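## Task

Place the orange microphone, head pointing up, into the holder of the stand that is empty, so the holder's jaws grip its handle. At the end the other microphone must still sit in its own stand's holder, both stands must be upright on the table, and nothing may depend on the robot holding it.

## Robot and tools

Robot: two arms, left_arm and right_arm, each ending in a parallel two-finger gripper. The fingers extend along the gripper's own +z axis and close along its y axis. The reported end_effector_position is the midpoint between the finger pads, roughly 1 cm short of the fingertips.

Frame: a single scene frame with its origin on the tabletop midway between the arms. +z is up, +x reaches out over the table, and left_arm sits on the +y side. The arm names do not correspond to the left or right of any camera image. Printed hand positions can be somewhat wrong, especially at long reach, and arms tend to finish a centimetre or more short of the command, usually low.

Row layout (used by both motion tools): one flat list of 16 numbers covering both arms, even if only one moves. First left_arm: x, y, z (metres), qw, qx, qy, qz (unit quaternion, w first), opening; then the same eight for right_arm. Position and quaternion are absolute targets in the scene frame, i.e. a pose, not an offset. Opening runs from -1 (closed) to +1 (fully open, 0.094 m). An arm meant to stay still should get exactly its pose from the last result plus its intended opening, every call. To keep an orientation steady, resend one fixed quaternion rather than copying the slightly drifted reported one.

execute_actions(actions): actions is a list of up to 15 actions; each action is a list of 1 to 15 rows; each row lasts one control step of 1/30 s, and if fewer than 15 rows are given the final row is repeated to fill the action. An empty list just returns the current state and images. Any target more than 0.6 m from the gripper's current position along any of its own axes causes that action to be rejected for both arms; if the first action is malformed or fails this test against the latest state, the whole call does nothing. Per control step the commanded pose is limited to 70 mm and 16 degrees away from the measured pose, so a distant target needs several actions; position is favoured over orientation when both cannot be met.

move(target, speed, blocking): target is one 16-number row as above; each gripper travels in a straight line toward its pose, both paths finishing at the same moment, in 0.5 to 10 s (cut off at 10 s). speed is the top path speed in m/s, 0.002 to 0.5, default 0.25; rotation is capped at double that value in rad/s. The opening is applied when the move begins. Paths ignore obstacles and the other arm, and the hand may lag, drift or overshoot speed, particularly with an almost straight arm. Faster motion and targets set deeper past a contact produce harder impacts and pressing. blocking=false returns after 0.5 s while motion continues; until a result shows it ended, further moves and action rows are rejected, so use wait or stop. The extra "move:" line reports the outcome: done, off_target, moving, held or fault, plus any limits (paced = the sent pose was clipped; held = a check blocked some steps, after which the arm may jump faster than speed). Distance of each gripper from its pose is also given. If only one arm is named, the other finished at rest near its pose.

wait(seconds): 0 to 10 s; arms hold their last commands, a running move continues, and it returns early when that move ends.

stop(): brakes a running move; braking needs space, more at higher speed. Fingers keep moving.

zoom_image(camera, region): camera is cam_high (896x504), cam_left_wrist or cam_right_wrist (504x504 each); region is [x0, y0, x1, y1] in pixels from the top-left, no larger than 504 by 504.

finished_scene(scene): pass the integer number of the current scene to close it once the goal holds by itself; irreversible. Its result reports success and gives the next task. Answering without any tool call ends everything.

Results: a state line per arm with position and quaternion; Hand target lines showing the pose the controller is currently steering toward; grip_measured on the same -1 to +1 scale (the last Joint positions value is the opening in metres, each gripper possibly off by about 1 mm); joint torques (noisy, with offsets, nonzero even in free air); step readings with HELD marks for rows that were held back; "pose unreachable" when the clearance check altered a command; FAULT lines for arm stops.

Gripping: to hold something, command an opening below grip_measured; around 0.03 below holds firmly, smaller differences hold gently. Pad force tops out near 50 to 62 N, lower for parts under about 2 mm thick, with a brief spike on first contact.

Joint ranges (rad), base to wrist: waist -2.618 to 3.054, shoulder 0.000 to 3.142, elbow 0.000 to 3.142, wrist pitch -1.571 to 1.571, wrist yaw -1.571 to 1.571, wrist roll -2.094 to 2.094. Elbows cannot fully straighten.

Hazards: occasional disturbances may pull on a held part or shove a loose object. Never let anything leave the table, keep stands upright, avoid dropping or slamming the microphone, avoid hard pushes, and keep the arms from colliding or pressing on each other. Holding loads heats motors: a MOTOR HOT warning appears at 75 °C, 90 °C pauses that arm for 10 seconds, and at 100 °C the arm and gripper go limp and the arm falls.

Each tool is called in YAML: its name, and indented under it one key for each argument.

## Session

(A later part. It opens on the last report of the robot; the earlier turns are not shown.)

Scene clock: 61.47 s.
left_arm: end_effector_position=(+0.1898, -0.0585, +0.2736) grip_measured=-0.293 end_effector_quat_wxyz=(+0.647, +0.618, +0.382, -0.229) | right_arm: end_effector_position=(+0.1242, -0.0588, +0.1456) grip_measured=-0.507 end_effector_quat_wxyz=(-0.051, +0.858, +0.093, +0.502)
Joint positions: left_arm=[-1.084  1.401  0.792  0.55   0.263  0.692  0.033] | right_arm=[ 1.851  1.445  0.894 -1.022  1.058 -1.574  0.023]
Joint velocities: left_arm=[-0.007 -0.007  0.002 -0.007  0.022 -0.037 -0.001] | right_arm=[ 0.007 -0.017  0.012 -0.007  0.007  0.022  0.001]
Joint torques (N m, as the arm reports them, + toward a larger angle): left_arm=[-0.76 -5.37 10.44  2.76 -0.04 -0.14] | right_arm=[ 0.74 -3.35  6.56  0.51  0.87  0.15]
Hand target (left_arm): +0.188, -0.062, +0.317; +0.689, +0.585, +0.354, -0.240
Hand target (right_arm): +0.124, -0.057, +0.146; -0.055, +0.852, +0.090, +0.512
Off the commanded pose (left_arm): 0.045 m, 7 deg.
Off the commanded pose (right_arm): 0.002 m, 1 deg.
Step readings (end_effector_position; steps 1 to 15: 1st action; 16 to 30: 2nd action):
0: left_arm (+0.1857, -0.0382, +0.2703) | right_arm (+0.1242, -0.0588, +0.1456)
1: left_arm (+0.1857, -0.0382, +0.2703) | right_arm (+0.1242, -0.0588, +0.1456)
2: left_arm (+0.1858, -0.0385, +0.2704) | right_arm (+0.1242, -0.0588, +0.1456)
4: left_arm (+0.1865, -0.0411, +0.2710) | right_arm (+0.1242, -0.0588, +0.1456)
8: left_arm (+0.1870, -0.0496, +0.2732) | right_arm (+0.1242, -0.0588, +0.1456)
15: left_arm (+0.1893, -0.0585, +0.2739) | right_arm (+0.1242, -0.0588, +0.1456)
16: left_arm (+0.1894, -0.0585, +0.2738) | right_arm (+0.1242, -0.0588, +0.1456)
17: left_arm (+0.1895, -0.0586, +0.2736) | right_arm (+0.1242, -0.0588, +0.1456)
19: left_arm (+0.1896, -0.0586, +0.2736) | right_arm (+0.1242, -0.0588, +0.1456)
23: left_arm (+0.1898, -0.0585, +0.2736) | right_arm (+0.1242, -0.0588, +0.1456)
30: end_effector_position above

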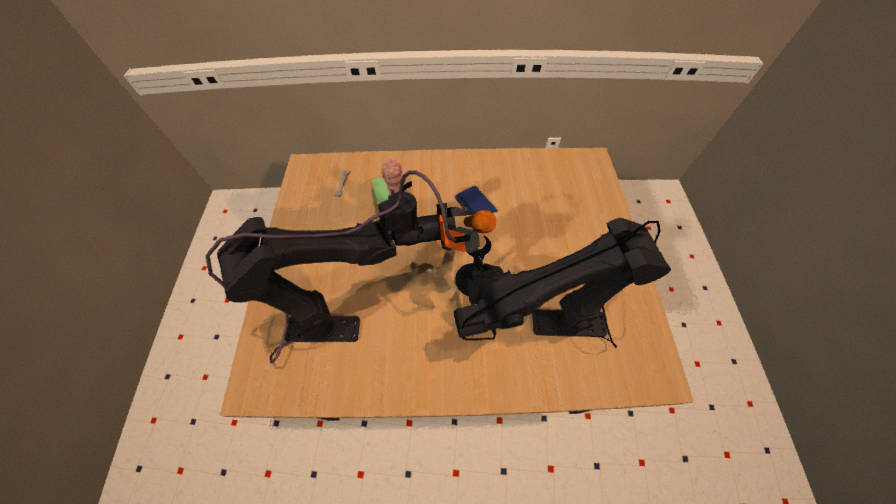

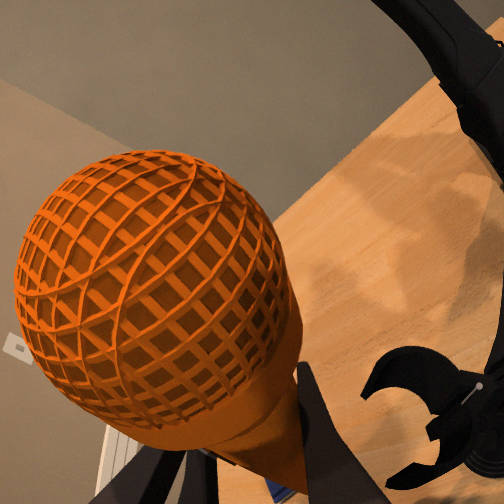

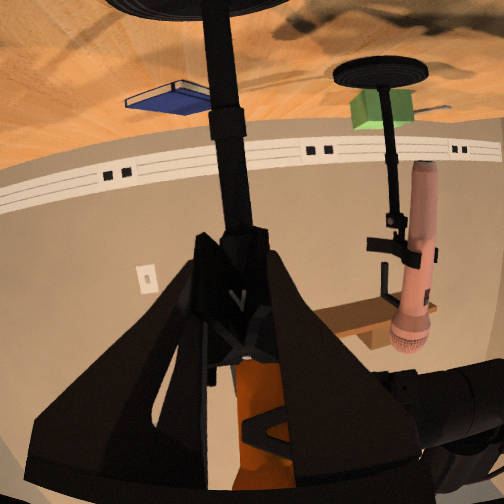

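execute_actions:
  actions:
    - [[0.19,-0.066,0.315,0.69,0.585,0.353,-0.239,-0.33,0.124,-0.057,0.146,-0.054,0.852,0.09,0.512,-0.56],[0.189,-0.066,0.312,0.69,0.585,0.353,-0.239,-0.33,0.124,-0.057,0.146,-0.054,0.852,0.09,0.512,-0.56],[0.188,-0.066,0.309,0.69,0.585,0.353,-0.239,-0.33,0.124,-0.057,0.146,-0.054,0.852,0.09,0.512,-0.56],[0.186,-0.067,0.306,0.69,0.585,0.353,-0.239,-0.33,0.124,-0.057,0.146,-0.054,0.852,0.09,0.512,-0.56],[0.184,-0.067,0.303,0.69,0.585,0.353,-0.239,-0.33,0.124,-0.057,0.146,-0.054,0.852,0.09,0.512,-0.56],[0.182,-0.068,0.3,0.69,0.585,0.353,-0.239,-0.33,0.124,-0.057,0.146,-0.054,0.852,0.09,0.512,-0.56],[0.18,-0.068,0.298,0.69,0.585,0.353,-0.239,-0.33,0.124,-0.057,0.146,-0.054,0.852,0.09,0.512,-0.56],[0.178,-0.069,0.296,0.69,0.585,0.353,-0.239,-0.33,0.124,-0.057,0.146,-0.054,0.852,0.09,0.512,-0.56],[0.176,-0.069,0.294,0.69,0.585,0.353,-0.239,-0.33,0.124,-0.057,0.146,-0.054,0.852,0.09,0.512,-0.56],[0.174,-0.069,0.292,0.69,0.585,0.353,-0.239,-0.33,0.124,-0.057,0.146,-0.054,0.852,0.09,0.512,-0.56],[0.172,-0.07,0.29,0.69,0.585,0.353,-0.239,-0.33,0.124,-0.057,0.146,-0.054,0.852,0.09,0.512,-0.56],[0.17,-0.07,0.288,0.69,0.585,0.353,-0.239,-0.33,0.124,-0.057,0.146,-0.054,0.852,0.09,0.512,-0.56],[0.168,-0.071,0.286,0.69,0.585,0.353,-0.239,-0.33,0.124,-0.057,0.146,-0.054,0.852,0.09,0.512,-0.56],[0.166,-0.071,0.284,0.69,0.585,0.353,-0.239,-0.33,0.124,-0.057,0.146,-0.054,0.852,0.09,0.512,-0.56],[0.165,-0.071,0.282,0.69,0.585,0.353,-0.239,-0.33,0.124,-0.057,0.146,-0.054,0.852,0.09,0.512,-0.56]]
    - [[0.165,-0.071,0.282,0.69,0.585,0.353,-0.239,-0.33,0.124,-0.057,0.146,-0.054,0.852,0.09,0.512,-0.56]]

zoom_image:
  camera: "cam_high"
  region: [420,190,530,300]

Scene clock: 65.93 s.
left_arm: end_effector_position=(+0.1670, -0.0694, +0.2579) grip_measured=-0.293 end_effector_quat_wxyz=(+0.660, +0.611, +0.372, -0.230) | right_arm: end_effector_position=(+0.1243, -0.0592, +0.1456) grip_measured=-0.507 end_effector_quat_wxyz=(-0.051, +0.858, +0.092, +0.502)
Joint positions: left_arm=[-1.173  1.445  0.724  0.697  0.176  0.692  0.033] | right_arm=[ 1.851  1.445  0.894 -1.025  1.058 -1.57   0.023]
Joint velocities: left_arm=[-0.002  0.002  0.002  0.037 -0.007  0.037  0.001] | right_arm=[-0.012 -0.002 -0.017  0.022 -0.037 -0.007  0.   ]
Joint torques (N m, as the arm reports them, + toward a larger angle): left_arm=[-0.7  -5.62  6.99  2.9  -0.04 -0.06] | right_arm=[ 0.74 -3.35  6.57  0.53  0.87  0.12]
Hand target (left_arm): +0.165, -0.070, +0.282; +0.689, +0.585, +0.354, -0.239
Hand target (right_arm): +0.124, -0.057, +0.146; -0.054, +0.852, +0.090, +0.512
Off the commanded pose (left_arm): 0.024 m, 5 deg.
Off the commanded pose (right_arm): 0.002 m, 1 deg.
Step readings (end_effector_position; steps 1 to 15: 1st action; 16 to 30: 2nd action):
0: left_arm (+0.1898, -0.0585, +0.2736) | right_arm (+0.1242, -0.0588, +0.1456)
1: left_arm (+0.1898, -0.0585, +0.2738) | right_arm (+0.1242, -0.0588, +0.1456)
2: left_arm (+0.1898, -0.0586, +0.2742) | right_arm (+0.1242, -0.0588, +0.1456)
4: left_arm (+0.1894, -0.0597, +0.2754) | right_arm (+0.1242, -0.0588, +0.1456)
8: left_arm (+0.1834, -0.0655, +0.2756) | right_arm (+0.1242, -0.0588, +0.1456)
15: left_arm (+0.1666, -0.0701, +0.2599) | right_arm (+0.1242, -0.0588, +0.1456)
16: left_arm (+0.1649, -0.0703, +0.2573) | right_arm (+0.1242, -0.0588, +0.1456)
17: left_arm (+0.1645, -0.0702, +0.2551) | right_arm (+0.1243, -0.0590, +0.1456)
19: left_arm (+0.1653, -0.0697, +0.2534) | right_arm (+0.1243, -0.0592, +0.1456)
23: left_arm (+0.1665, -0.0695, +0.2553) | right_arm (+0.1243, -0.0592, +0.1456)
30: end_effector_position above

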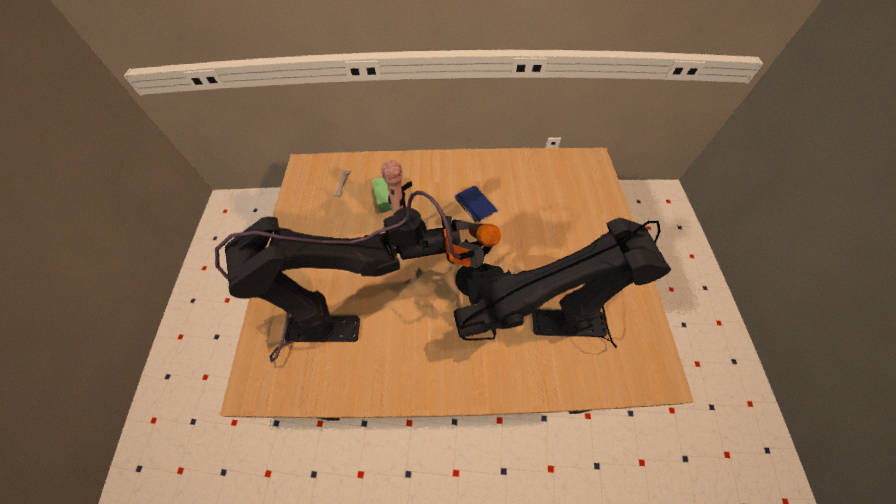

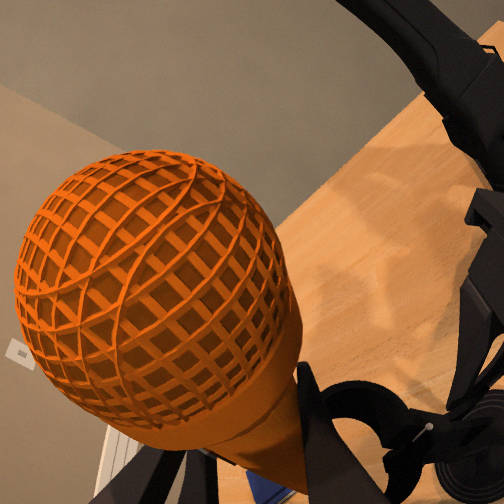

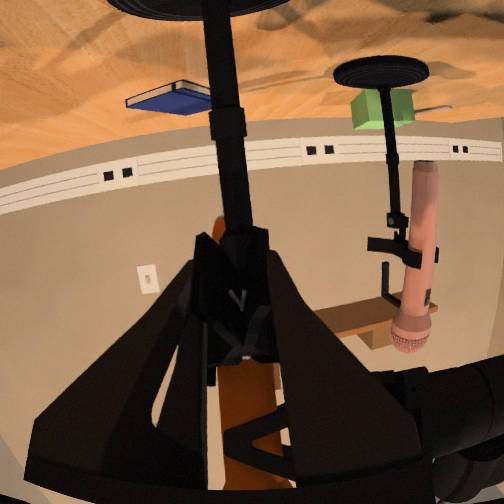

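Region (420, 190, 530, 300) of cam_high's 896x504 image, scaled by 4.582, with more detail than that image has.

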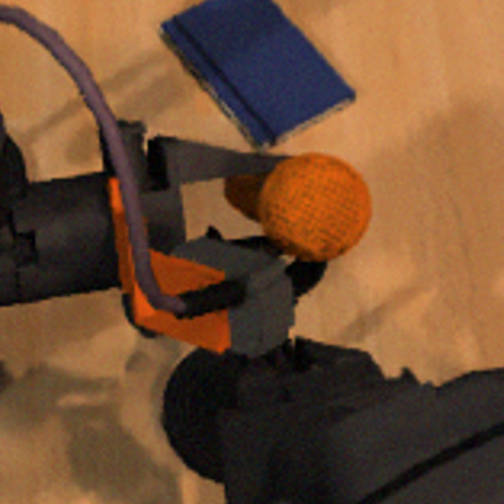

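execute_actions:
  actions:
    - [[0.165,-0.069,0.282,0.69,0.585,0.353,-0.239,-0.33,0.124,-0.057,0.146,-0.054,0.852,0.09,0.512,-0.56],[0.165,-0.067,0.282,0.69,0.585,0.353,-0.239,-0.33,0.124,-0.057,0.146,-0.054,0.852,0.09,0.512,-0.56],[0.164,-0.065,0.282,0.69,0.585,0.353,-0.239,-0.33,0.124,-0.057,0.146,-0.054,0.852,0.09,0.512,-0.56],[0.164,-0.063,0.282,0.69,0.585,0.353,-0.239,-0.33,0.124,-0.057,0.146,-0.054,0.852,0.09,0.512,-0.56],[0.163,-0.061,0.282,0.69,0.585,0.353,-0.239,-0.33,0.124,-0.057,0.146,-0.054,0.852,0.09,0.512,-0.56],[0.163,-0.06,0.282,0.69,0.585,0.353,-0.239,-0.33,0.124,-0.057,0.146,-0.054,0.852,0.09,0.512,-0.56]]

zoom_image:
  camera: "cam_high"
  region: [420,190,530,300]

Scene clock: 67.43 s.
left_arm: end_effector_position=(+0.1653, -0.0650, +0.2425) grip_measured=-0.293 end_effector_quat_wxyz=(+0.649, +0.618, +0.379, -0.228) | right_arm: end_effector_position=(+0.1243, -0.0592, +0.1456) grip_measured=-0.507 end_effector_quat_wxyz=(-0.051, +0.858, +0.092, +0.502)
Joint positions: left_arm=[-1.173  1.445  0.687  0.705  0.175  0.692  0.033] | right_arm=[ 1.851  1.445  0.894 -1.025  1.058 -1.57   0.023]
Joint velocities: left_arm=[-0.002 -0.007 -0.012 -0.007  0.081 -0.022 -0.001] | right_arm=[-0.007 -0.017 -0.022  0.022  0.037 -0.037  0.   ]
Joint torques (N m, as the arm reports them, + toward a larger angle): left_arm=[ 0.01 -8.6   6.51  2.79  0.04 -0.08] | right_arm=[ 0.74 -3.35  6.58  0.53  0.86  0.12]
Hand target (left_arm): +0.163, -0.059, +0.281; +0.690, +0.585, +0.354, -0.239
Hand target (right_arm): +0.124, -0.057, +0.146; -0.054, +0.852, +0.090, +0.512
Off the commanded pose (left_arm): 0.040 m, 7 deg.
Off the commanded pose (right_arm): 0.002 m, 1 deg.
Step readings (end_effector_position):
0: left_arm (+0.1671, -0.0694, +0.2584) | right_arm (+0.1243, -0.0592, +0.1456)
1: left_arm (+0.1671, -0.0694, +0.2584) | right_arm (+0.1243, -0.0592, +0.1456)
2: left_arm (+0.1671, -0.0694, +0.2584) | right_arm (+0.1243, -0.0592, +0.1456)
4: left_arm (+0.1669, -0.0688, +0.2571) | right_arm (+0.1243, -0.0592, +0.1456)
8: left_arm (+0.1658, -0.0661, +0.2470) | right_arm (+0.1243, -0.0592, +0.1456)
15: end_effector_position above

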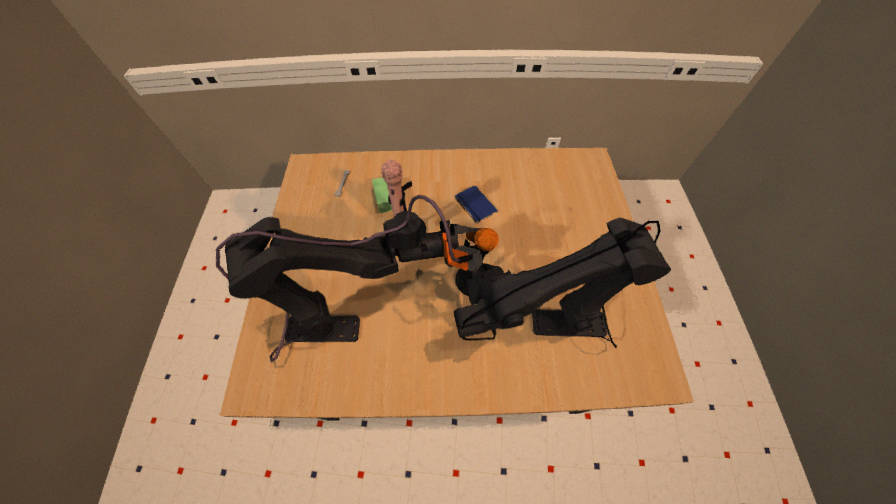

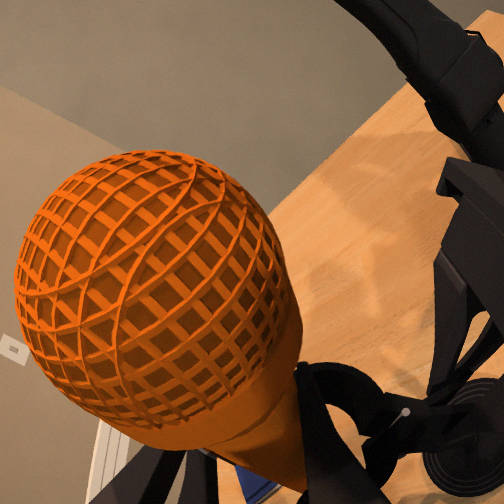

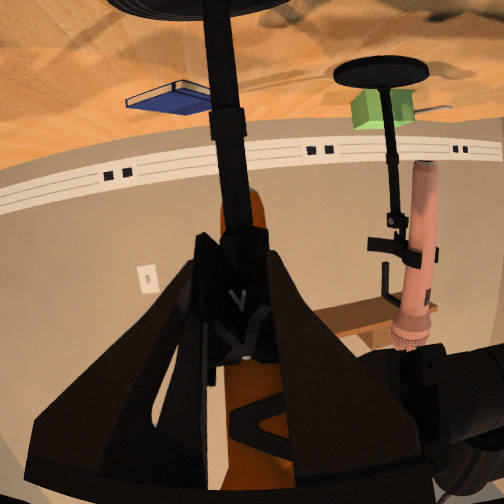

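Region (420, 190, 530, 300) of cam_high's 896x504 image, scaled by 4.582, with more detail than that image has.

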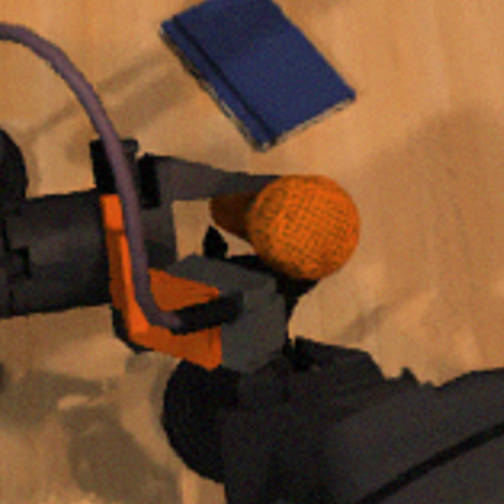

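execute_actions:
  actions:
    - [[0.162,-0.06,0.283,0.69,0.585,0.353,-0.239,-0.33,0.124,-0.057,0.146,-0.054,0.852,0.09,0.512,-0.56],[0.16,-0.06,0.283,0.69,0.585,0.353,-0.239,-0.33,0.124,-0.057,0.146,-0.054,0.852,0.09,0.512,-0.56],[0.158,-0.06,0.284,0.69,0.585,0.353,-0.239,-0.33,0.124,-0.057,0.146,-0.054,0.852,0.09,0.512,-0.56],[0.157,-0.061,0.284,0.69,0.585,0.353,-0.239,-0.33,0.124,-0.057,0.146,-0.054,0.852,0.09,0.512,-0.56],[0.155,-0.061,0.284,0.69,0.585,0.353,-0.239,-0.33,0.124,-0.057,0.146,-0.054,0.852,0.09,0.512,-0.56],[0.154,-0.061,0.285,0.69,0.585,0.353,-0.239,-0.33,0.124,-0.057,0.146,-0.054,0.852,0.09,0.512,-0.56],[0.152,-0.061,0.285,0.69,0.585,0.353,-0.239,-0.33,0.124,-0.057,0.146,-0.054,0.852,0.09,0.512,-0.56],[0.151,-0.061,0.285,0.69,0.585,0.353,-0.239,-0.33,0.124,-0.057,0.146,-0.054,0.852,0.09,0.512,-0.56],[0.149,-0.062,0.286,0.69,0.585,0.353,-0.239,-0.33,0.124,-0.057,0.146,-0.054,0.852,0.09,0.512,-0.56],[0.148,-0.062,0.286,0.69,0.585,0.353,-0.239,-0.33,0.124,-0.057,0.146,-0.054,0.852,0.09,0.512,-0.56],[0.146,-0.062,0.286,0.69,0.585,0.353,-0.239,-0.33,0.124,-0.057,0.146,-0.054,0.852,0.09,0.512,-0.56],[0.145,-0.062,0.286,0.69,0.585,0.353,-0.239,-0.33,0.124,-0.057,0.146,-0.054,0.852,0.09,0.512,-0.56],[0.144,-0.062,0.286,0.69,0.585,0.353,-0.239,-0.33,0.124,-0.057,0.146,-0.054,0.852,0.09,0.512,-0.56]]
    - [[0.144,-0.062,0.286,0.69,0.585,0.353,-0.239,-0.33,0.124,-0.057,0.146,-0.054,0.852,0.09,0.512,-0.56]]

zoom_image:
  camera: "cam_high"
  region: [420,190,530,300]

Scene clock: 71.97 s.
left_arm: end_effector_position=(+0.1472, -0.0671, +0.2532) grip_measured=-0.293 end_effector_quat_wxyz=(+0.656, +0.614, +0.374, -0.230) | right_arm: end_effector_position=(+0.1243, -0.0592, +0.1456) grip_measured=-0.507 end_effector_quat_wxyz=(-0.051, +0.858, +0.092, +0.502)
Joint positions: left_arm=[-1.235  1.413  0.687  0.692  0.115  0.692  0.033] | right_arm=[ 1.851  1.445  0.894 -1.025  1.058 -1.57   0.023]
Joint velocities: left_arm=[ 0.007  0.007 -0.002 -0.022  0.037  0.081 -0.001] | right_arm=[ 0.007 -0.017  0.002 -0.022 -0.037 -0.007  0.   ]
Joint torques (N m, as the arm reports them, + toward a larger angle): left_arm=[-0.54 -8.27  6.54  2.68 -0.03 -0.05] | right_arm=[ 0.73 -3.34  6.57  0.53  0.87  0.11]
Hand target (left_arm): +0.144, -0.062, +0.286; +0.690, +0.585, +0.354, -0.239
Hand target (right_arm): +0.124, -0.057, +0.146; -0.054, +0.852, +0.090, +0.512
Off the commanded pose (left_arm): 0.033 m, 6 deg.
Off the commanded pose (right_arm): 0.002 m, 1 deg.
Step readings (end_effector_position; steps 1 to 15: 1st action; 16 to 30: 2nd action):
0: left_arm (+0.1653, -0.0650, +0.2425) | right_arm (+0.1243, -0.0592, +0.1456)
1: left_arm (+0.1653, -0.0650, +0.2425) | right_arm (+0.1243, -0.0592, +0.1456)
2: left_arm (+0.1653, -0.0649, +0.2429) | right_arm (+0.1243, -0.0592, +0.1456)
4: left_arm (+0.1645, -0.0645, +0.2443) | right_arm (+0.1243, -0.0592, +0.1456)
8: left_arm (+0.1575, -0.0652, +0.2502) | right_arm (+0.1243, -0.0592, +0.1456)
15: left_arm (+0.1456, -0.0675, +0.2544) | right_arm (+0.1243, -0.0592, +0.1456)
16: left_arm (+0.1452, -0.0676, +0.2545) | right_arm (+0.1243, -0.0592, +0.1456)
17: left_arm (+0.1453, -0.0675, +0.2543) | right_arm (+0.1243, -0.0592, +0.1456)
19: left_arm (+0.1461, -0.0674, +0.2539) | right_arm (+0.1243, -0.0592, +0.1456)
23: left_arm (+0.1468, -0.0672, +0.2534) | right_arm (+0.1243, -0.0592, +0.1456)
30: end_effector_position above

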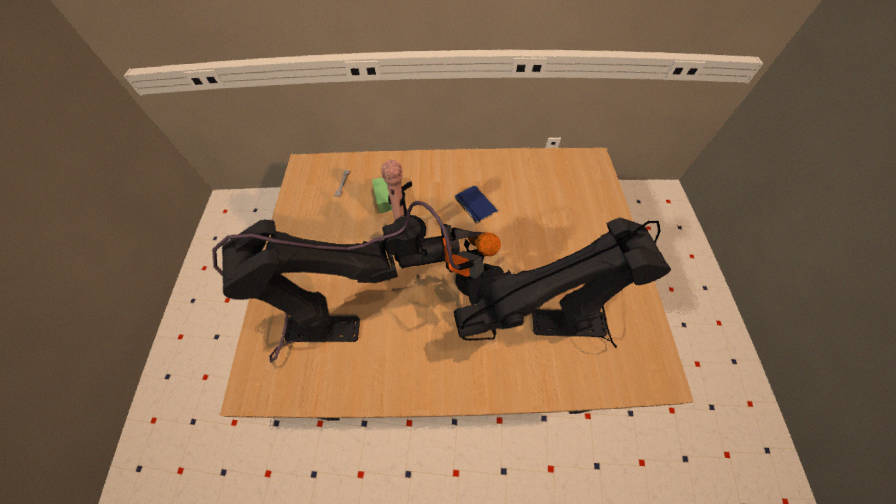

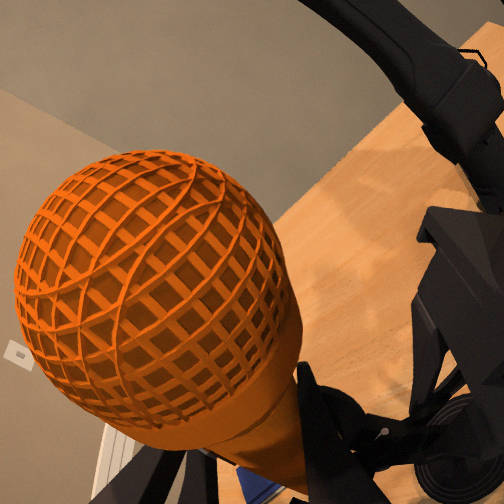

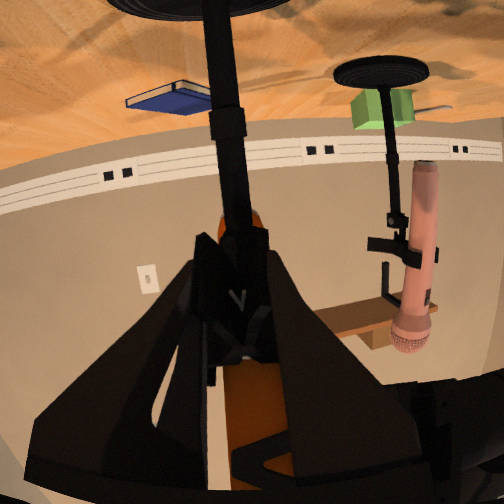

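Region (420, 190, 530, 300) of cam_high's 896x504 image, scaled by 4.582, with more detail than that image has.

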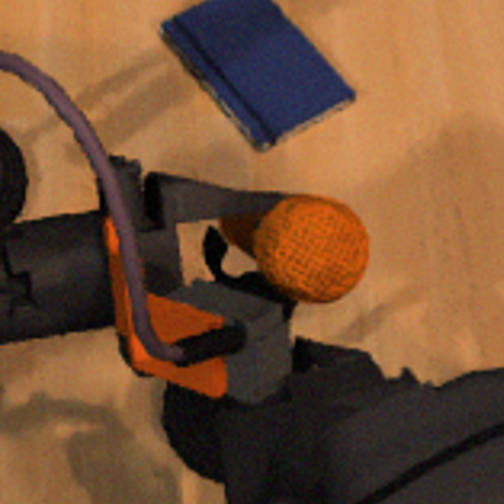

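execute_actions:
  actions:
    - [[0.144,-0.062,0.285,0.69,0.585,0.353,-0.239,-0.33,0.124,-0.057,0.146,-0.054,0.852,0.09,0.512,-0.56],[0.143,-0.062,0.284,0.69,0.585,0.353,-0.239,-0.33,0.124,-0.057,0.146,-0.054,0.852,0.09,0.512,-0.56],[0.143,-0.062,0.282,0.69,0.585,0.353,-0.239,-0.33,0.124,-0.057,0.146,-0.054,0.852,0.09,0.512,-0.56],[0.142,-0.062,0.281,0.69,0.585,0.353,-0.239,-0.33,0.124,-0.057,0.146,-0.054,0.852,0.09,0.512,-0.56],[0.142,-0.061,0.279,0.69,0.585,0.353,-0.239,-0.33,0.124,-0.057,0.146,-0.054,0.852,0.09,0.512,-0.56],[0.141,-0.061,0.278,0.69,0.585,0.353,-0.239,-0.33,0.124,-0.057,0.146,-0.054,0.852,0.09,0.512,-0.56],[0.141,-0.061,0.276,0.69,0.585,0.353,-0.239,-0.33,0.124,-0.057,0.146,-0.054,0.852,0.09,0.512,-0.56],[0.14,-0.061,0.275,0.69,0.585,0.353,-0.239,-0.33,0.124,-0.057,0.146,-0.054,0.852,0.09,0.512,-0.56],[0.14,-0.061,0.274,0.69,0.585,0.353,-0.239,-0.33,0.124,-0.057,0.146,-0.054,0.852,0.09,0.512,-0.56]]
    - [[0.14,-0.061,0.274,0.69,0.585,0.353,-0.239,-0.33,0.124,-0.057,0.146,-0.054,0.852,0.09,0.512,-0.56]]

zoom_image:
  camera: "cam_high"
  region: [420,190,530,300]

Scene clock: 74.37 s.
left_arm: end_effector_position=(+0.1437, -0.0628, +0.2414) grip_measured=-0.293 end_effector_quat_wxyz=(+0.653, +0.617, +0.376, -0.227) | right_arm: end_effector_position=(+0.1239, -0.0590, +0.1456) grip_measured=-0.507 end_effector_quat_wxyz=(-0.051, +0.858, +0.093, +0.502)
Joint positions: left_arm=[-1.245  1.413  0.645  0.724  0.101  0.693  0.033] | right_arm=[ 1.853  1.445  0.894 -1.025  1.058 -1.57   0.023]
Joint velocities: left_arm=[ 0.007  0.012 -0.007 -0.066 -0.037  0.007  0.   ] | right_arm=[ 0.002  0.007 -0.027  0.051  0.11  -0.007  0.   ]
Joint torques (N m, as the arm reports them, + toward a larger angle): left_arm=[-0.84 -6.85  6.46  2.91 -0.1  -0.01] | right_arm=[ 0.6  -3.34  6.58  0.53  0.87  0.12]
Hand target (left_arm): +0.140, -0.060, +0.274; +0.689, +0.585, +0.355, -0.239
Hand target (right_arm): +0.124, -0.057, +0.146; -0.054, +0.852, +0.090, +0.512
Off the commanded pose (left_arm): 0.033 m, 6 deg.
Off the commanded pose (right_arm): 0.002 m, 1 deg.
Step readings (end_effector_position; steps 1 to 15: 1st action; 16 to 30: 2nd action):
0: left_arm (+0.1473, -0.0671, +0.2531) | right_arm (+0.1243, -0.0592, +0.1456)
1: left_arm (+0.1473, -0.0671, +0.2531) | right_arm (+0.1243, -0.0592, +0.1456)
2: left_arm (+0.1473, -0.0671, +0.2531) | right_arm (+0.1243, -0.0592, +0.1456)
4: left_arm (+0.1473, -0.0666, +0.2521) | right_arm (+0.1243, -0.0592, +0.1456)
8: left_arm (+0.1450, -0.0644, +0.2442) | right_arm (+0.1243, -0.0592, +0.1456)
15: left_arm (+0.1436, -0.0628, +0.2399) | right_arm (+0.1239, -0.0590, +0.1456)
16: left_arm (+0.1436, -0.0628, +0.2402) | right_arm (+0.1239, -0.0590, +0.1456)
17: left_arm (+0.1437, -0.0628, +0.2404) | right_arm (+0.1239, -0.0590, +0.1456)
19: left_arm (+0.1437, -0.0628, +0.2408) | right_arm (+0.1239, -0.0590, +0.1456)
23: left_arm (+0.1437, -0.0628, +0.2412) | right_arm (+0.1239, -0.0590, +0.1456)
30: end_effector_position above

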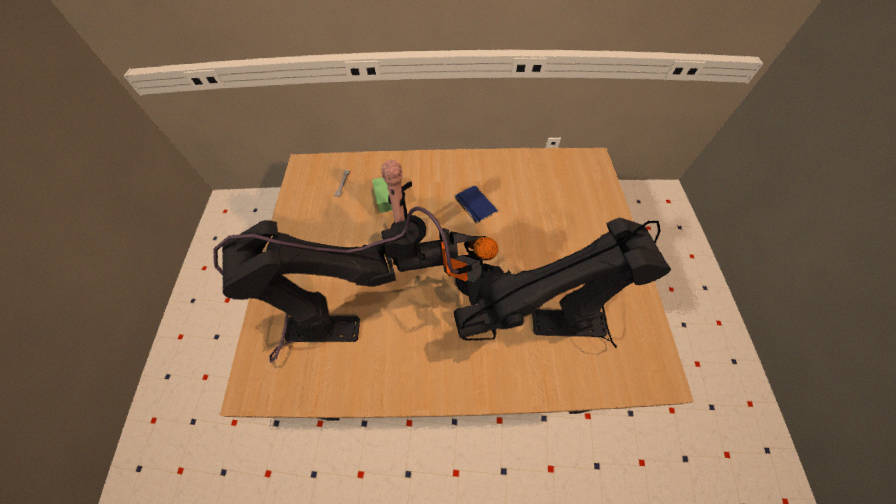

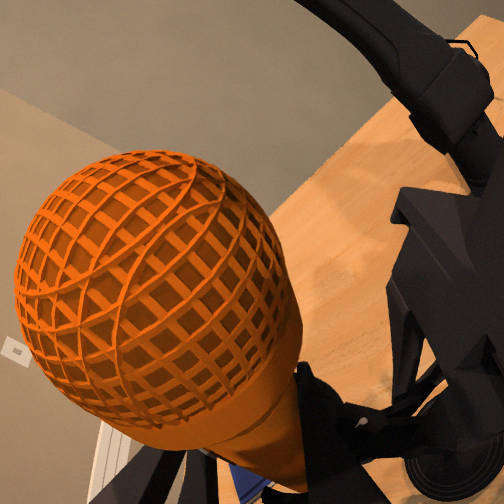

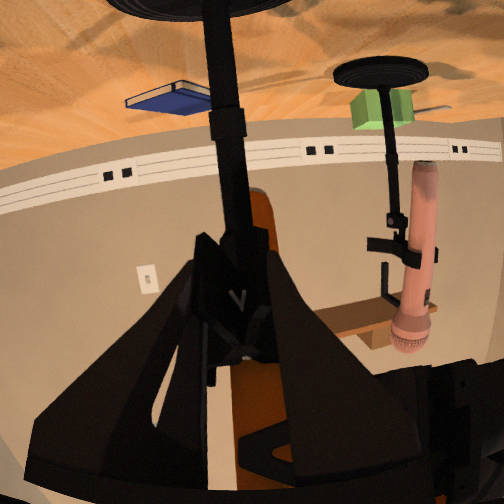

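Region (420, 190, 530, 300) of cam_high's 896x504 image, scaled by 4.582, with more detail than that image has.

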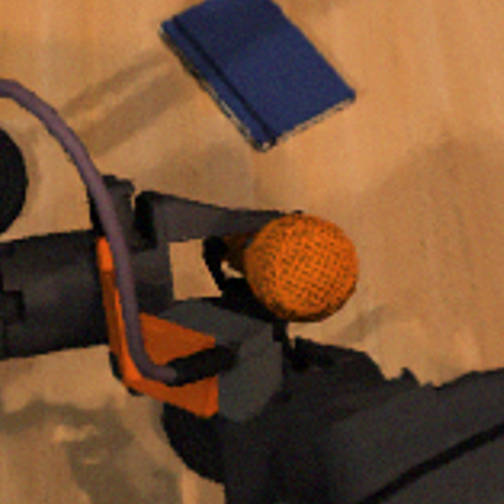

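The handle has bottomed in the holder, so I'll release the wings slowly.

execute_actions:
  actions:
    - [[0.141,-0.061,0.274,0.69,0.585,0.353,-0.239,-0.33,0.124,-0.058,0.146,-0.054,0.852,0.09,0.512,-0.5],[0.141,-0.061,0.274,0.69,0.585,0.353,-0.239,-0.33,0.124,-0.058,0.146,-0.054,0.852,0.09,0.512,-0.47],[0.141,-0.061,0.274,0.69,0.585,0.353,-0.239,-0.33,0.124,-0.058,0.146,-0.054,0.852,0.09,0.512,-0.44],[0.141,-0.061,0.274,0.69,0.585,0.353,-0.239,-0.33,0.124,-0.058,0.146,-0.054,0.852,0.09,0.512,-0.41],[0.141,-0.061,0.274,0.69,0.585,0.353,-0.239,-0.33,0.124,-0.058,0.146,-0.054,0.852,0.09,0.512,-0.38],[0.141,-0.061,0.274,0.69,0.585,0.353,-0.239,-0.33,0.124,-0.058,0.146,-0.054,0.852,0.09,0.512,-0.35],[0.141,-0.061,0.274,0.69,0.585,0.353,-0.239,-0.33,0.124,-0.058,0.146,-0.054,0.852,0.09,0.512,-0.32],[0.141,-0.061,0.274,0.69,0.585,0.353,-0.239,-0.33,0.124,-0.058,0.146,-0.054,0.852,0.09,0.512,-0.29],[0.141,-0.061,0.274,0.69,0.585,0.353,-0.239,-0.33,0.124,-0.058,0.146,-0.054,0.852,0.09,0.512,-0.26],[0.141,-0.061,0.274,0.69,0.585,0.353,-0.239,-0.33,0.124,-0.058,0.146,-0.054,0.852,0.09,0.512,-0.23],[0.141,-0.061,0.274,0.69,0.585,0.353,-0.239,-0.33,0.124,-0.058,0.146,-0.054,0.852,0.09,0.512,-0.2],[0.141,-0.061,0.274,0.69,0.585,0.353,-0.239,-0.33,0.124,-0.058,0.146,-0.054,0.852,0.09,0.512,-0.17],[0.141,-0.061,0.274,0.69,0.585,0.353,-0.239,-0.33,0.124,-0.058,0.146,-0.054,0.852,0.09,0.512,-0.14],[0.141,-0.061,0.274,0.69,0.585,0.353,-0.239,-0.33,0.124,-0.058,0.146,-0.054,0.852,0.09,0.512,-0.11],[0.141,-0.061,0.274,0.69,0.585,0.353,-0.239,-0.33,0.124,-0.058,0.146,-0.054,0.852,0.09,0.512,-0.08]]
    - [[0.141,-0.061,0.274,0.69,0.585,0.353,-0.239,-0.33,0.124,-0.058,0.146,-0.054,0.852,0.09,0.512,-0.05],[0.141,-0.061,0.274,0.69,0.585,0.353,-0.239,-0.33,0.124,-0.058,0.146,-0.054,0.852,0.09,0.512,-0.02],[0.141,-0.061,0.274,0.69,0.585,0.353,-0.239,-0.33,0.124,-0.058,0.146,-0.054,0.852,0.09,0.512,0.01],[0.141,-0.061,0.274,0.69,0.585,0.353,-0.239,-0.33,0.124,-0.058,0.146,-0.054,0.852,0.09,0.512,0.04],[0.141,-0.061,0.274,0.69,0.585,0.353,-0.239,-0.33,0.124,-0.058,0.146,-0.054,0.852,0.09,0.512,0.07],[0.141,-0.061,0.274,0.69,0.585,0.353,-0.239,-0.33,0.124,-0.058,0.146,-0.054,0.852,0.09,0.512,0.1],[0.141,-0.061,0.274,0.69,0.585,0.353,-0.239,-0.33,0.124,-0.058,0.146,-0.054,0.852,0.09,0.512,0.14],[0.141,-0.061,0.274,0.69,0.585,0.353,-0.239,-0.33,0.124,-0.058,0.146,-0.054,0.852,0.09,0.512,0.18],[0.141,-0.061,0.274,0.69,0.585,0.353,-0.239,-0.33,0.124,-0.058,0.146,-0.054,0.852,0.09,0.512,0.23],[0.141,-0.061,0.274,0.69,0.585,0.353,-0.239,-0.33,0.124,-0.058,0.146,-0.054,0.852,0.09,0.512,0.3],[0.141,-0.061,0.274,0.69,0.585,0.353,-0.239,-0.33,0.124,-0.058,0.146,-0.054,0.852,0.09,0.512,0.38],[0.141,-0.061,0.274,0.69,0.585,0.353,-0.239,-0.33,0.124,-0.058,0.146,-0.054,0.852,0.09,0.512,0.5]]

Scene clock: 77.70 s.
left_arm: end_effector_position=(+0.1434, -0.0630, +0.2412) grip_measured=-0.294 end_effector_quat_wxyz=(+0.657, +0.622, +0.368, -0.216) | right_arm: end_effector_position=(+0.1242, -0.0584, +0.1475) grip_measured=+0.496 end_effector_quat_wxyz=(-0.054, +0.856, +0.090, +0.507)
Joint positions: left_arm=[-1.25   1.413  0.645  0.723  0.093  0.723  0.033] | right_arm=[ 1.856  1.445  0.894 -1.024  1.07  -1.563  0.07 ]
Joint velocities: left_arm=[-0.002  0.002 -0.002 -0.066  0.007  0.022 -0.001] | right_arm=[ 0.007  0.017 -0.012 -0.037 -0.051 -0.037  0.001]
Joint torques (N m, as the arm reports them, + toward a larger angle): left_arm=[-0.08 -7.    6.61  2.93  0.03 -0.33] | right_arm=[ 0.45 -3.56  6.3   0.49  0.74  0.08]
Hand target (left_arm): +0.141, -0.060, +0.274; +0.689, +0.586, +0.354, -0.239
Hand target (right_arm): +0.124, -0.058, +0.146; -0.054, +0.852, +0.090, +0.512
Off the commanded pose (left_arm): 0.033 m, 7 deg.
Off the commanded pose (right_arm): 0.002 m, 1 deg.
Step readings (end_effector_position; steps 1 to 15: 1st action; 16 to 30: 2nd action):
0: left_arm (+0.1437, -0.0628, +0.2415) | right_arm (+0.1239, -0.0590, +0.1456)
1: left_arm (+0.1437, -0.0628, +0.2415) | right_arm (+0.1239, -0.0590, +0.1456)
2: left_arm (+0.1437, -0.0628, +0.2415) | right_arm (+0.1239, -0.0590, +0.1456)
4: left_arm (+0.1437, -0.0628, +0.2415) | right_arm (+0.1239, -0.0590, +0.1456)
8: left_arm (+0.1437, -0.0628, +0.2416) | right_arm (+0.1239, -0.0589, +0.1459)
15: left_arm (+0.1411, -0.0635, +0.2415) | right_arm (+0.1241, -0.0585, +0.1472)
16: left_arm (+0.1407, -0.0636, +0.2413) | right_arm (+0.1242, -0.0585, +0.1473)
17: left_arm (+0.1409, -0.0635, +0.2412) | right_arm (+0.1242, -0.0584, +0.1475)
19: left_arm (+0.1423, -0.0632, +0.2412) | right_arm (+0.1242, -0.0584, +0.1475)
23: left_arm (+0.1433, -0.0630, +0.2412) | right_arm (+0.1242, -0.0584, +0.1475)
30: end_effector_position above

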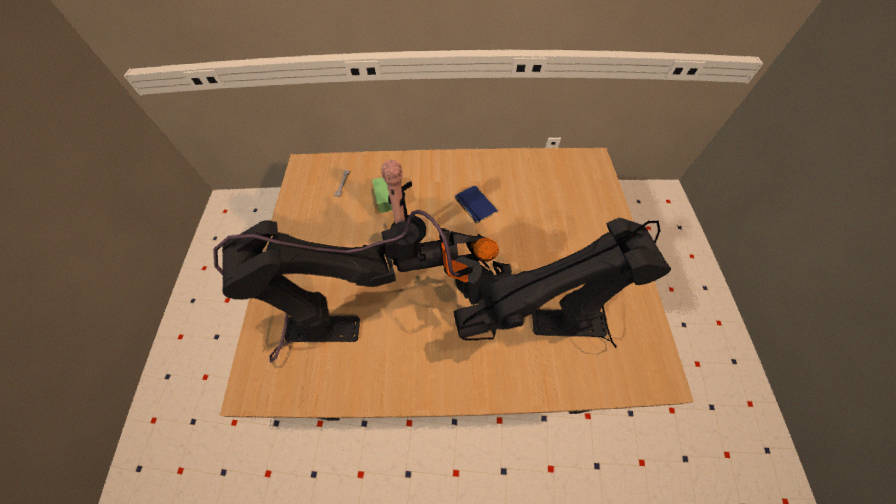

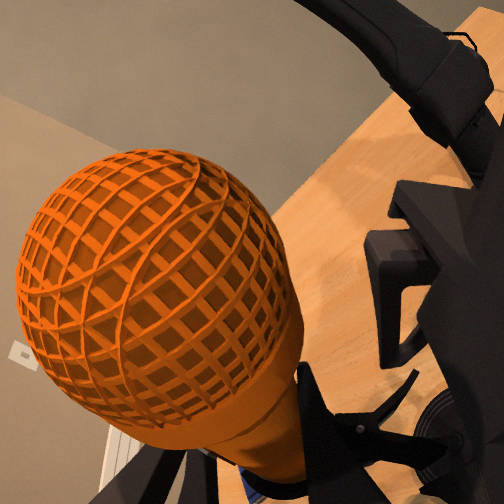

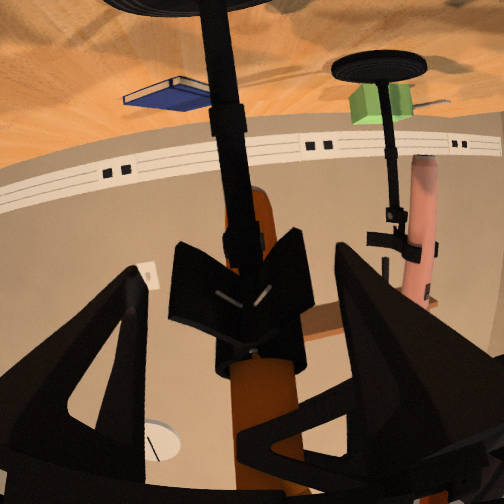

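execute_actions:
  actions:
    - [[0.141,-0.061,0.272,0.686,0.59,0.356,-0.236,-0.3,0.124,-0.058,0.146,-0.054,0.852,0.09,0.512,0.5],[0.142,-0.061,0.27,0.682,0.595,0.358,-0.233,-0.28,0.124,-0.058,0.146,-0.054,0.852,0.09,0.512,0.5],[0.142,-0.061,0.268,0.678,0.6,0.36,-0.23,-0.26,0.124,-0.058,0.146,-0.054,0.852,0.09,0.512,0.5],[0.142,-0.061,0.266,0.674,0.604,0.361,-0.227,-0.24,0.124,-0.058,0.146,-0.054,0.852,0.09,0.512,0.5],[0.142,-0.061,0.264,0.67,0.608,0.363,-0.224,-0.2,0.124,-0.058,0.146,-0.054,0.852,0.09,0.512,0.5],[0.142,-0.061,0.264,0.67,0.608,0.363,-0.224,-0.15,0.124,-0.058,0.146,-0.054,0.852,0.09,0.512,0.5],[0.142,-0.061,0.264,0.67,0.608,0.363,-0.224,-0.08,0.124,-0.058,0.146,-0.054,0.852,0.09,0.512,0.5],[0.142,-0.061,0.264,0.67,0.608,0.363,-0.224,0,0.124,-0.058,0.146,-0.054,0.852,0.09,0.512,0.5],[0.142,-0.061,0.264,0.67,0.608,0.363,-0.224,0.1,0.124,-0.058,0.146,-0.054,0.852,0.09,0.512,0.5],[0.142,-0.061,0.264,0.67,0.608,0.363,-0.224,0.2,0.124,-0.058,0.146,-0.054,0.852,0.09,0.512,0.5],[0.142,-0.061,0.264,0.67,0.608,0.363,-0.224,0.3,0.124,-0.058,0.146,-0.054,0.852,0.09,0.512,0.5]]

Scene clock: 79.23 s.
left_arm: end_effector_position=(+0.1410, -0.0620, +0.2338) grip_measured=+0.298 end_effector_quat_wxyz=(+0.643, +0.634, +0.371, -0.216) | right_arm: end_effector_position=(+0.1242, -0.0584, +0.1475) grip_measured=+0.497 end_effector_quat_wxyz=(-0.055, +0.856, +0.090, +0.507)
Joint positions: left_arm=[-1.25   1.406  0.645  0.682  0.104  0.725  0.061] | right_arm=[ 1.856  1.445  0.894 -1.024  1.07  -1.563  0.07 ]
Joint velocities: left_arm=[-0.022  0.007  0.017  0.081  0.007  0.007  0.   ] | right_arm=[-0.007 -0.002 -0.022 -0.037 -0.007  0.022  0.   ]
Joint torques (N m, as the arm reports them, + toward a larger angle): left_arm=[-0.15 -7.38  7.91  2.29 -0.13 -0.13] | right_arm=[ 0.43 -3.56  6.3   0.5   0.74  0.08]
Hand target (left_arm): +0.142, -0.060, +0.264; +0.670, +0.608, +0.363, -0.224
Hand target (right_arm): +0.124, -0.058, +0.146; -0.054, +0.852, +0.090, +0.512
Off the commanded pose (left_arm): 0.030 m, 4 deg.
Off the commanded pose (right_arm): 0.002 m, 1 deg.
Step readings (end_effector_position):
0: left_arm (+0.1434, -0.0630, +0.2412) | right_arm (+0.1242, -0.0584, +0.1475)
1: left_arm (+0.1435, -0.0630, +0.2412) | right_arm (+0.1242, -0.0584, +0.1475)
2: left_arm (+0.1435, -0.0629, +0.2406) | right_arm (+0.1242, -0.0584, +0.1475)
4: left_arm (+0.1434, -0.0628, +0.2383) | right_arm (+0.1242, -0.0584, +0.1475)
8: left_arm (+0.1422, -0.0623, +0.2350) | right_arm (+0.1242, -0.0584, +0.1475)
15: end_effector_position above

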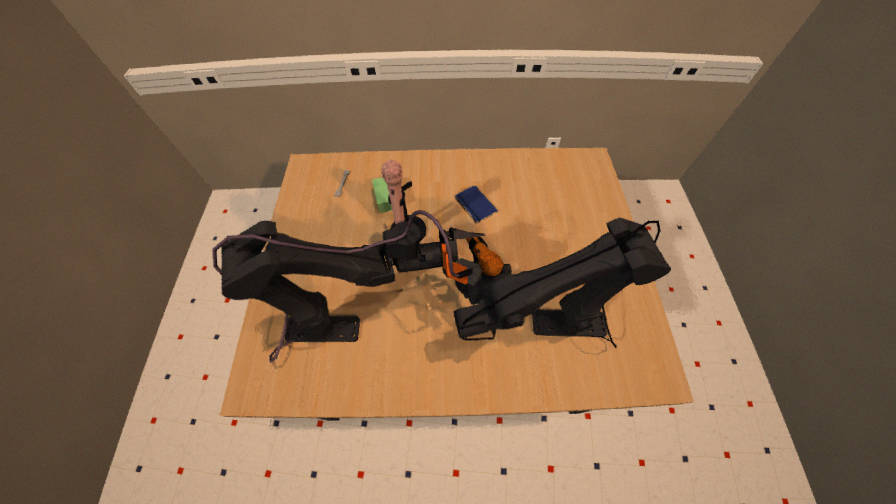

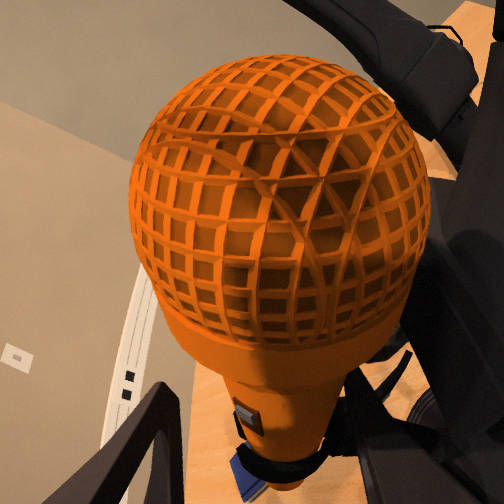

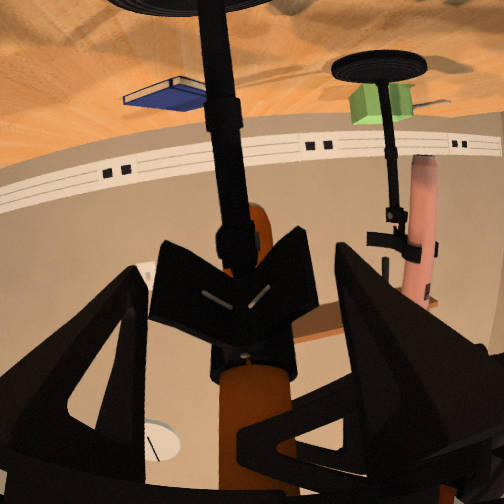

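execute_actions:
  actions:
    - [[0.142,-0.061,0.264,0.67,0.608,0.363,-0.224,0.35,0.124,-0.058,0.146,-0.054,0.852,0.09,0.512,0.55],[0.142,-0.061,0.264,0.67,0.608,0.363,-0.224,0.4,0.124,-0.058,0.146,-0.054,0.852,0.09,0.512,0.6],[0.142,-0.061,0.264,0.67,0.608,0.363,-0.224,0.45,0.124,-0.058,0.146,-0.054,0.852,0.09,0.512,0.65],[0.142,-0.06,0.264,0.67,0.608,0.363,-0.224,0.5,0.122,-0.058,0.146,-0.054,0.852,0.09,0.512,0.7],[0.141,-0.057,0.264,0.67,0.608,0.363,-0.224,0.5,0.12,-0.059,0.146,-0.054,0.852,0.09,0.512,0.7],[0.14,-0.053,0.264,0.67,0.608,0.363,-0.224,0.5,0.118,-0.059,0.146,-0.054,0.852,0.09,0.512,0.7],[0.139,-0.049,0.264,0.67,0.608,0.363,-0.224,0.5,0.116,-0.06,0.146,-0.054,0.852,0.09,0.512,0.7],[0.138,-0.045,0.264,0.67,0.608,0.363,-0.224,0.5,0.114,-0.06,0.146,-0.054,0.852,0.09,0.512,0.7],[0.137,-0.041,0.264,0.67,0.608,0.363,-0.224,0.5,0.112,-0.061,0.146,-0.054,0.852,0.09,0.512,0.7],[0.136,-0.037,0.264,0.67,0.608,0.363,-0.224,0.5,0.11,-0.061,0.146,-0.054,0.852,0.09,0.512,0.7],[0.135,-0.033,0.264,0.67,0.608,0.363,-0.224,0.5,0.108,-0.061,0.146,-0.054,0.852,0.09,0.512,0.7],[0.134,-0.029,0.264,0.67,0.608,0.363,-0.224,0.5,0.106,-0.062,0.146,-0.054,0.852,0.09,0.512,0.7],[0.133,-0.025,0.264,0.67,0.608,0.363,-0.224,0.5,0.104,-0.062,0.146,-0.054,0.852,0.09,0.512,0.7],[0.132,-0.021,0.264,0.67,0.608,0.363,-0.224,0.5,0.102,-0.063,0.146,-0.054,0.852,0.09,0.512,0.7],[0.131,-0.017,0.264,0.67,0.608,0.363,-0.224,0.5,0.1,-0.063,0.146,-0.054,0.852,0.09,0.512,0.7]]
    - [[0.13,-0.012,0.264,0.67,0.608,0.363,-0.224,0.5,0.098,-0.064,0.146,-0.054,0.852,0.09,0.512,0.7],[0.129,-0.007,0.264,0.67,0.608,0.363,-0.224,0.5,0.096,-0.064,0.146,-0.054,0.852,0.09,0.512,0.7],[0.128,-0.002,0.264,0.67,0.608,0.363,-0.224,0.5,0.094,-0.064,0.146,-0.054,0.852,0.09,0.512,0.7],[0.127,0.003,0.264,0.67,0.608,0.363,-0.224,0.5,0.092,-0.065,0.146,-0.054,0.852,0.09,0.512,0.7],[0.126,0.008,0.264,0.67,0.608,0.363,-0.224,0.5,0.09,-0.065,0.146,-0.054,0.852,0.09,0.512,0.7],[0.125,0.013,0.264,0.67,0.608,0.363,-0.224,0.5,0.088,-0.066,0.146,-0.054,0.852,0.09,0.512,0.7],[0.124,0.018,0.264,0.67,0.608,0.363,-0.224,0.5,0.086,-0.066,0.146,-0.054,0.852,0.09,0.512,0.7],[0.123,0.023,0.264,0.67,0.608,0.363,-0.224,0.5,0.084,-0.067,0.146,-0.054,0.852,0.09,0.512,0.7],[0.122,0.028,0.264,0.67,0.608,0.363,-0.224,0.5,0.082,-0.067,0.146,-0.054,0.852,0.09,0.512,0.7],[0.121,0.032,0.264,0.67,0.608,0.363,-0.224,0.5,0.08,-0.067,0.146,-0.054,0.852,0.09,0.512,0.7],[0.12,0.035,0.264,0.67,0.608,0.363,-0.224,0.5,0.079,-0.068,0.146,-0.054,0.852,0.09,0.512,0.7]]

zoom_image:
  camera: "cam_high"
  region: [370,150,560,340]

Scene clock: 83.60 s.
left_arm: end_effector_position=(+0.1202, +0.0305, +0.2699) grip_measured=+0.498 end_effector_quat_wxyz=(+0.680, +0.604, +0.355, -0.219) | right_arm: end_effector_position=(+0.0805, -0.0665, +0.1423) grip_measured=+0.697 end_effector_quat_wxyz=(-0.060, +0.852, +0.100, +0.510)
Joint positions: left_arm=[-1.214  0.896  0.417  0.499  0.126  0.725  0.07 ] | right_arm=[ 2.054  1.555  0.952 -1.289  1.05  -1.202  0.08 ]
Joint velocities: left_arm=[ 0.017 -0.115 -0.012 -0.139  0.022 -0.022 -0.   ] | right_arm=[ 0.002  0.066  0.007 -0.183 -0.051  0.242  0.   ]
Joint torques (N m, as the arm reports them, + toward a larger angle): left_arm=[ 0.95 -2.3   6.23  1.98  0.04 -0.13] | right_arm=[ 0.52 -3.96  8.49 -0.42  0.55  0.11]
Hand target (left_arm): +0.120, +0.035, +0.265; +0.670, +0.607, +0.363, -0.224
Hand target (right_arm): +0.079, -0.068, +0.146; -0.057, +0.852, +0.092, +0.512
Off the commanded pose (left_arm): 0.007 m, 2 deg.
Off the commanded pose (right_arm): 0.004 m, 1 deg.
Step readings (end_effector_position; steps 1 to 15: 1st action; 16 to 30: 2nd action):
0: left_arm (+0.1410, -0.0620, +0.2338) | right_arm (+0.1242, -0.0584, +0.1475)
1: left_arm (+0.1410, -0.0620, +0.2338) | right_arm (+0.1242, -0.0584, +0.1475)
2: left_arm (+0.1410, -0.0620, +0.2337) | right_arm (+0.1242, -0.0584, +0.1475)
4: left_arm (+0.1414, -0.0618, +0.2337) | right_arm (+0.1238, -0.0587, +0.1469)
8: left_arm (+0.1401, -0.0574, +0.2382) | right_arm (+0.1180, -0.0578, +0.1456)
15: left_arm (+0.1318, -0.0315, +0.2535) | right_arm (+0.1046, -0.0616, +0.1407)
16: left_arm (+0.1308, -0.0274, +0.2563) | right_arm (+0.1028, -0.0621, +0.1407)
17: left_arm (+0.1298, -0.0230, +0.2591) | right_arm (+0.1009, -0.0622, +0.1410)
19: left_arm (+0.1285, -0.0133, +0.2624) | right_arm (+0.0970, -0.0619, +0.1418)
23: left_arm (+0.1255, +0.0069, +0.2655) | right_arm (+0.0890, -0.0628, +0.1429)
30: end_effector_position above

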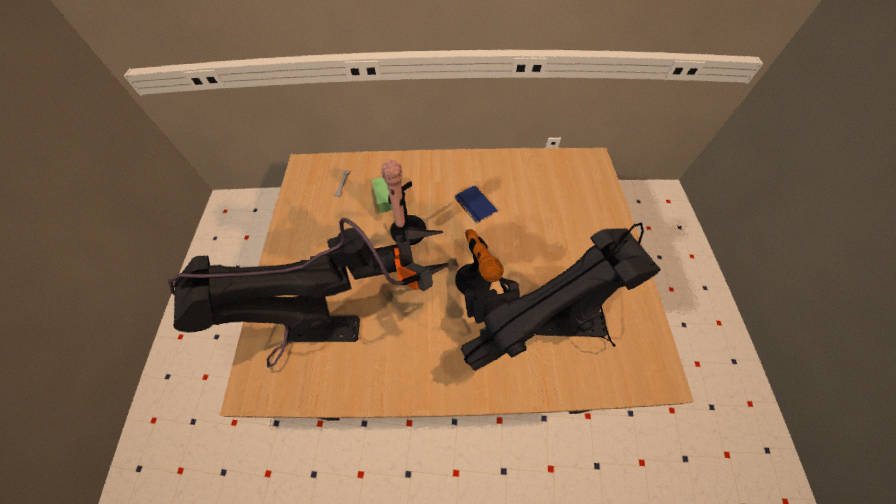

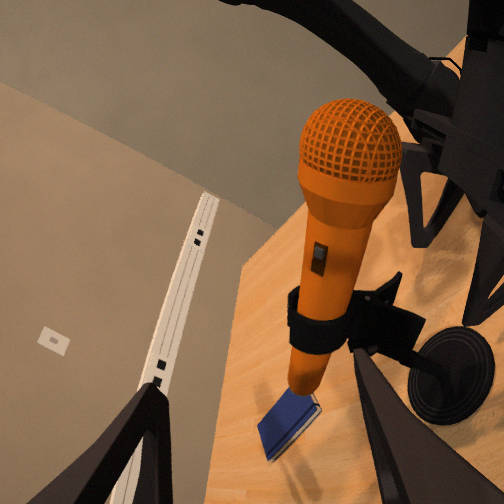

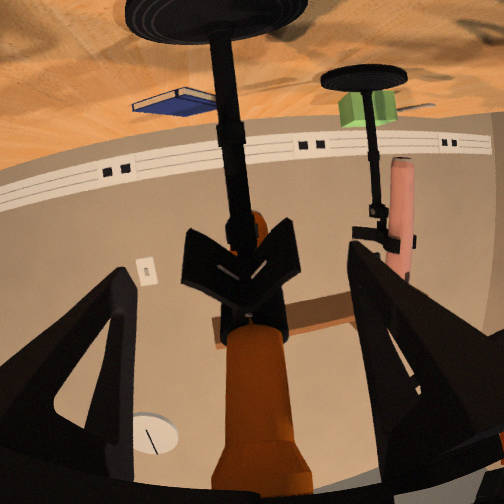

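Region (370, 150, 560, 340) of cam_high's 896x504 image, scaled by 2.653, with more detail than that image has.

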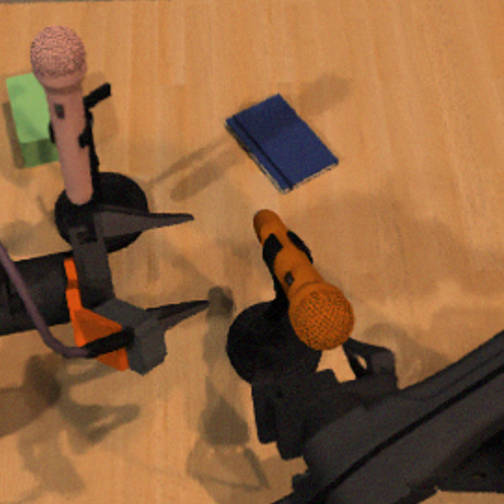

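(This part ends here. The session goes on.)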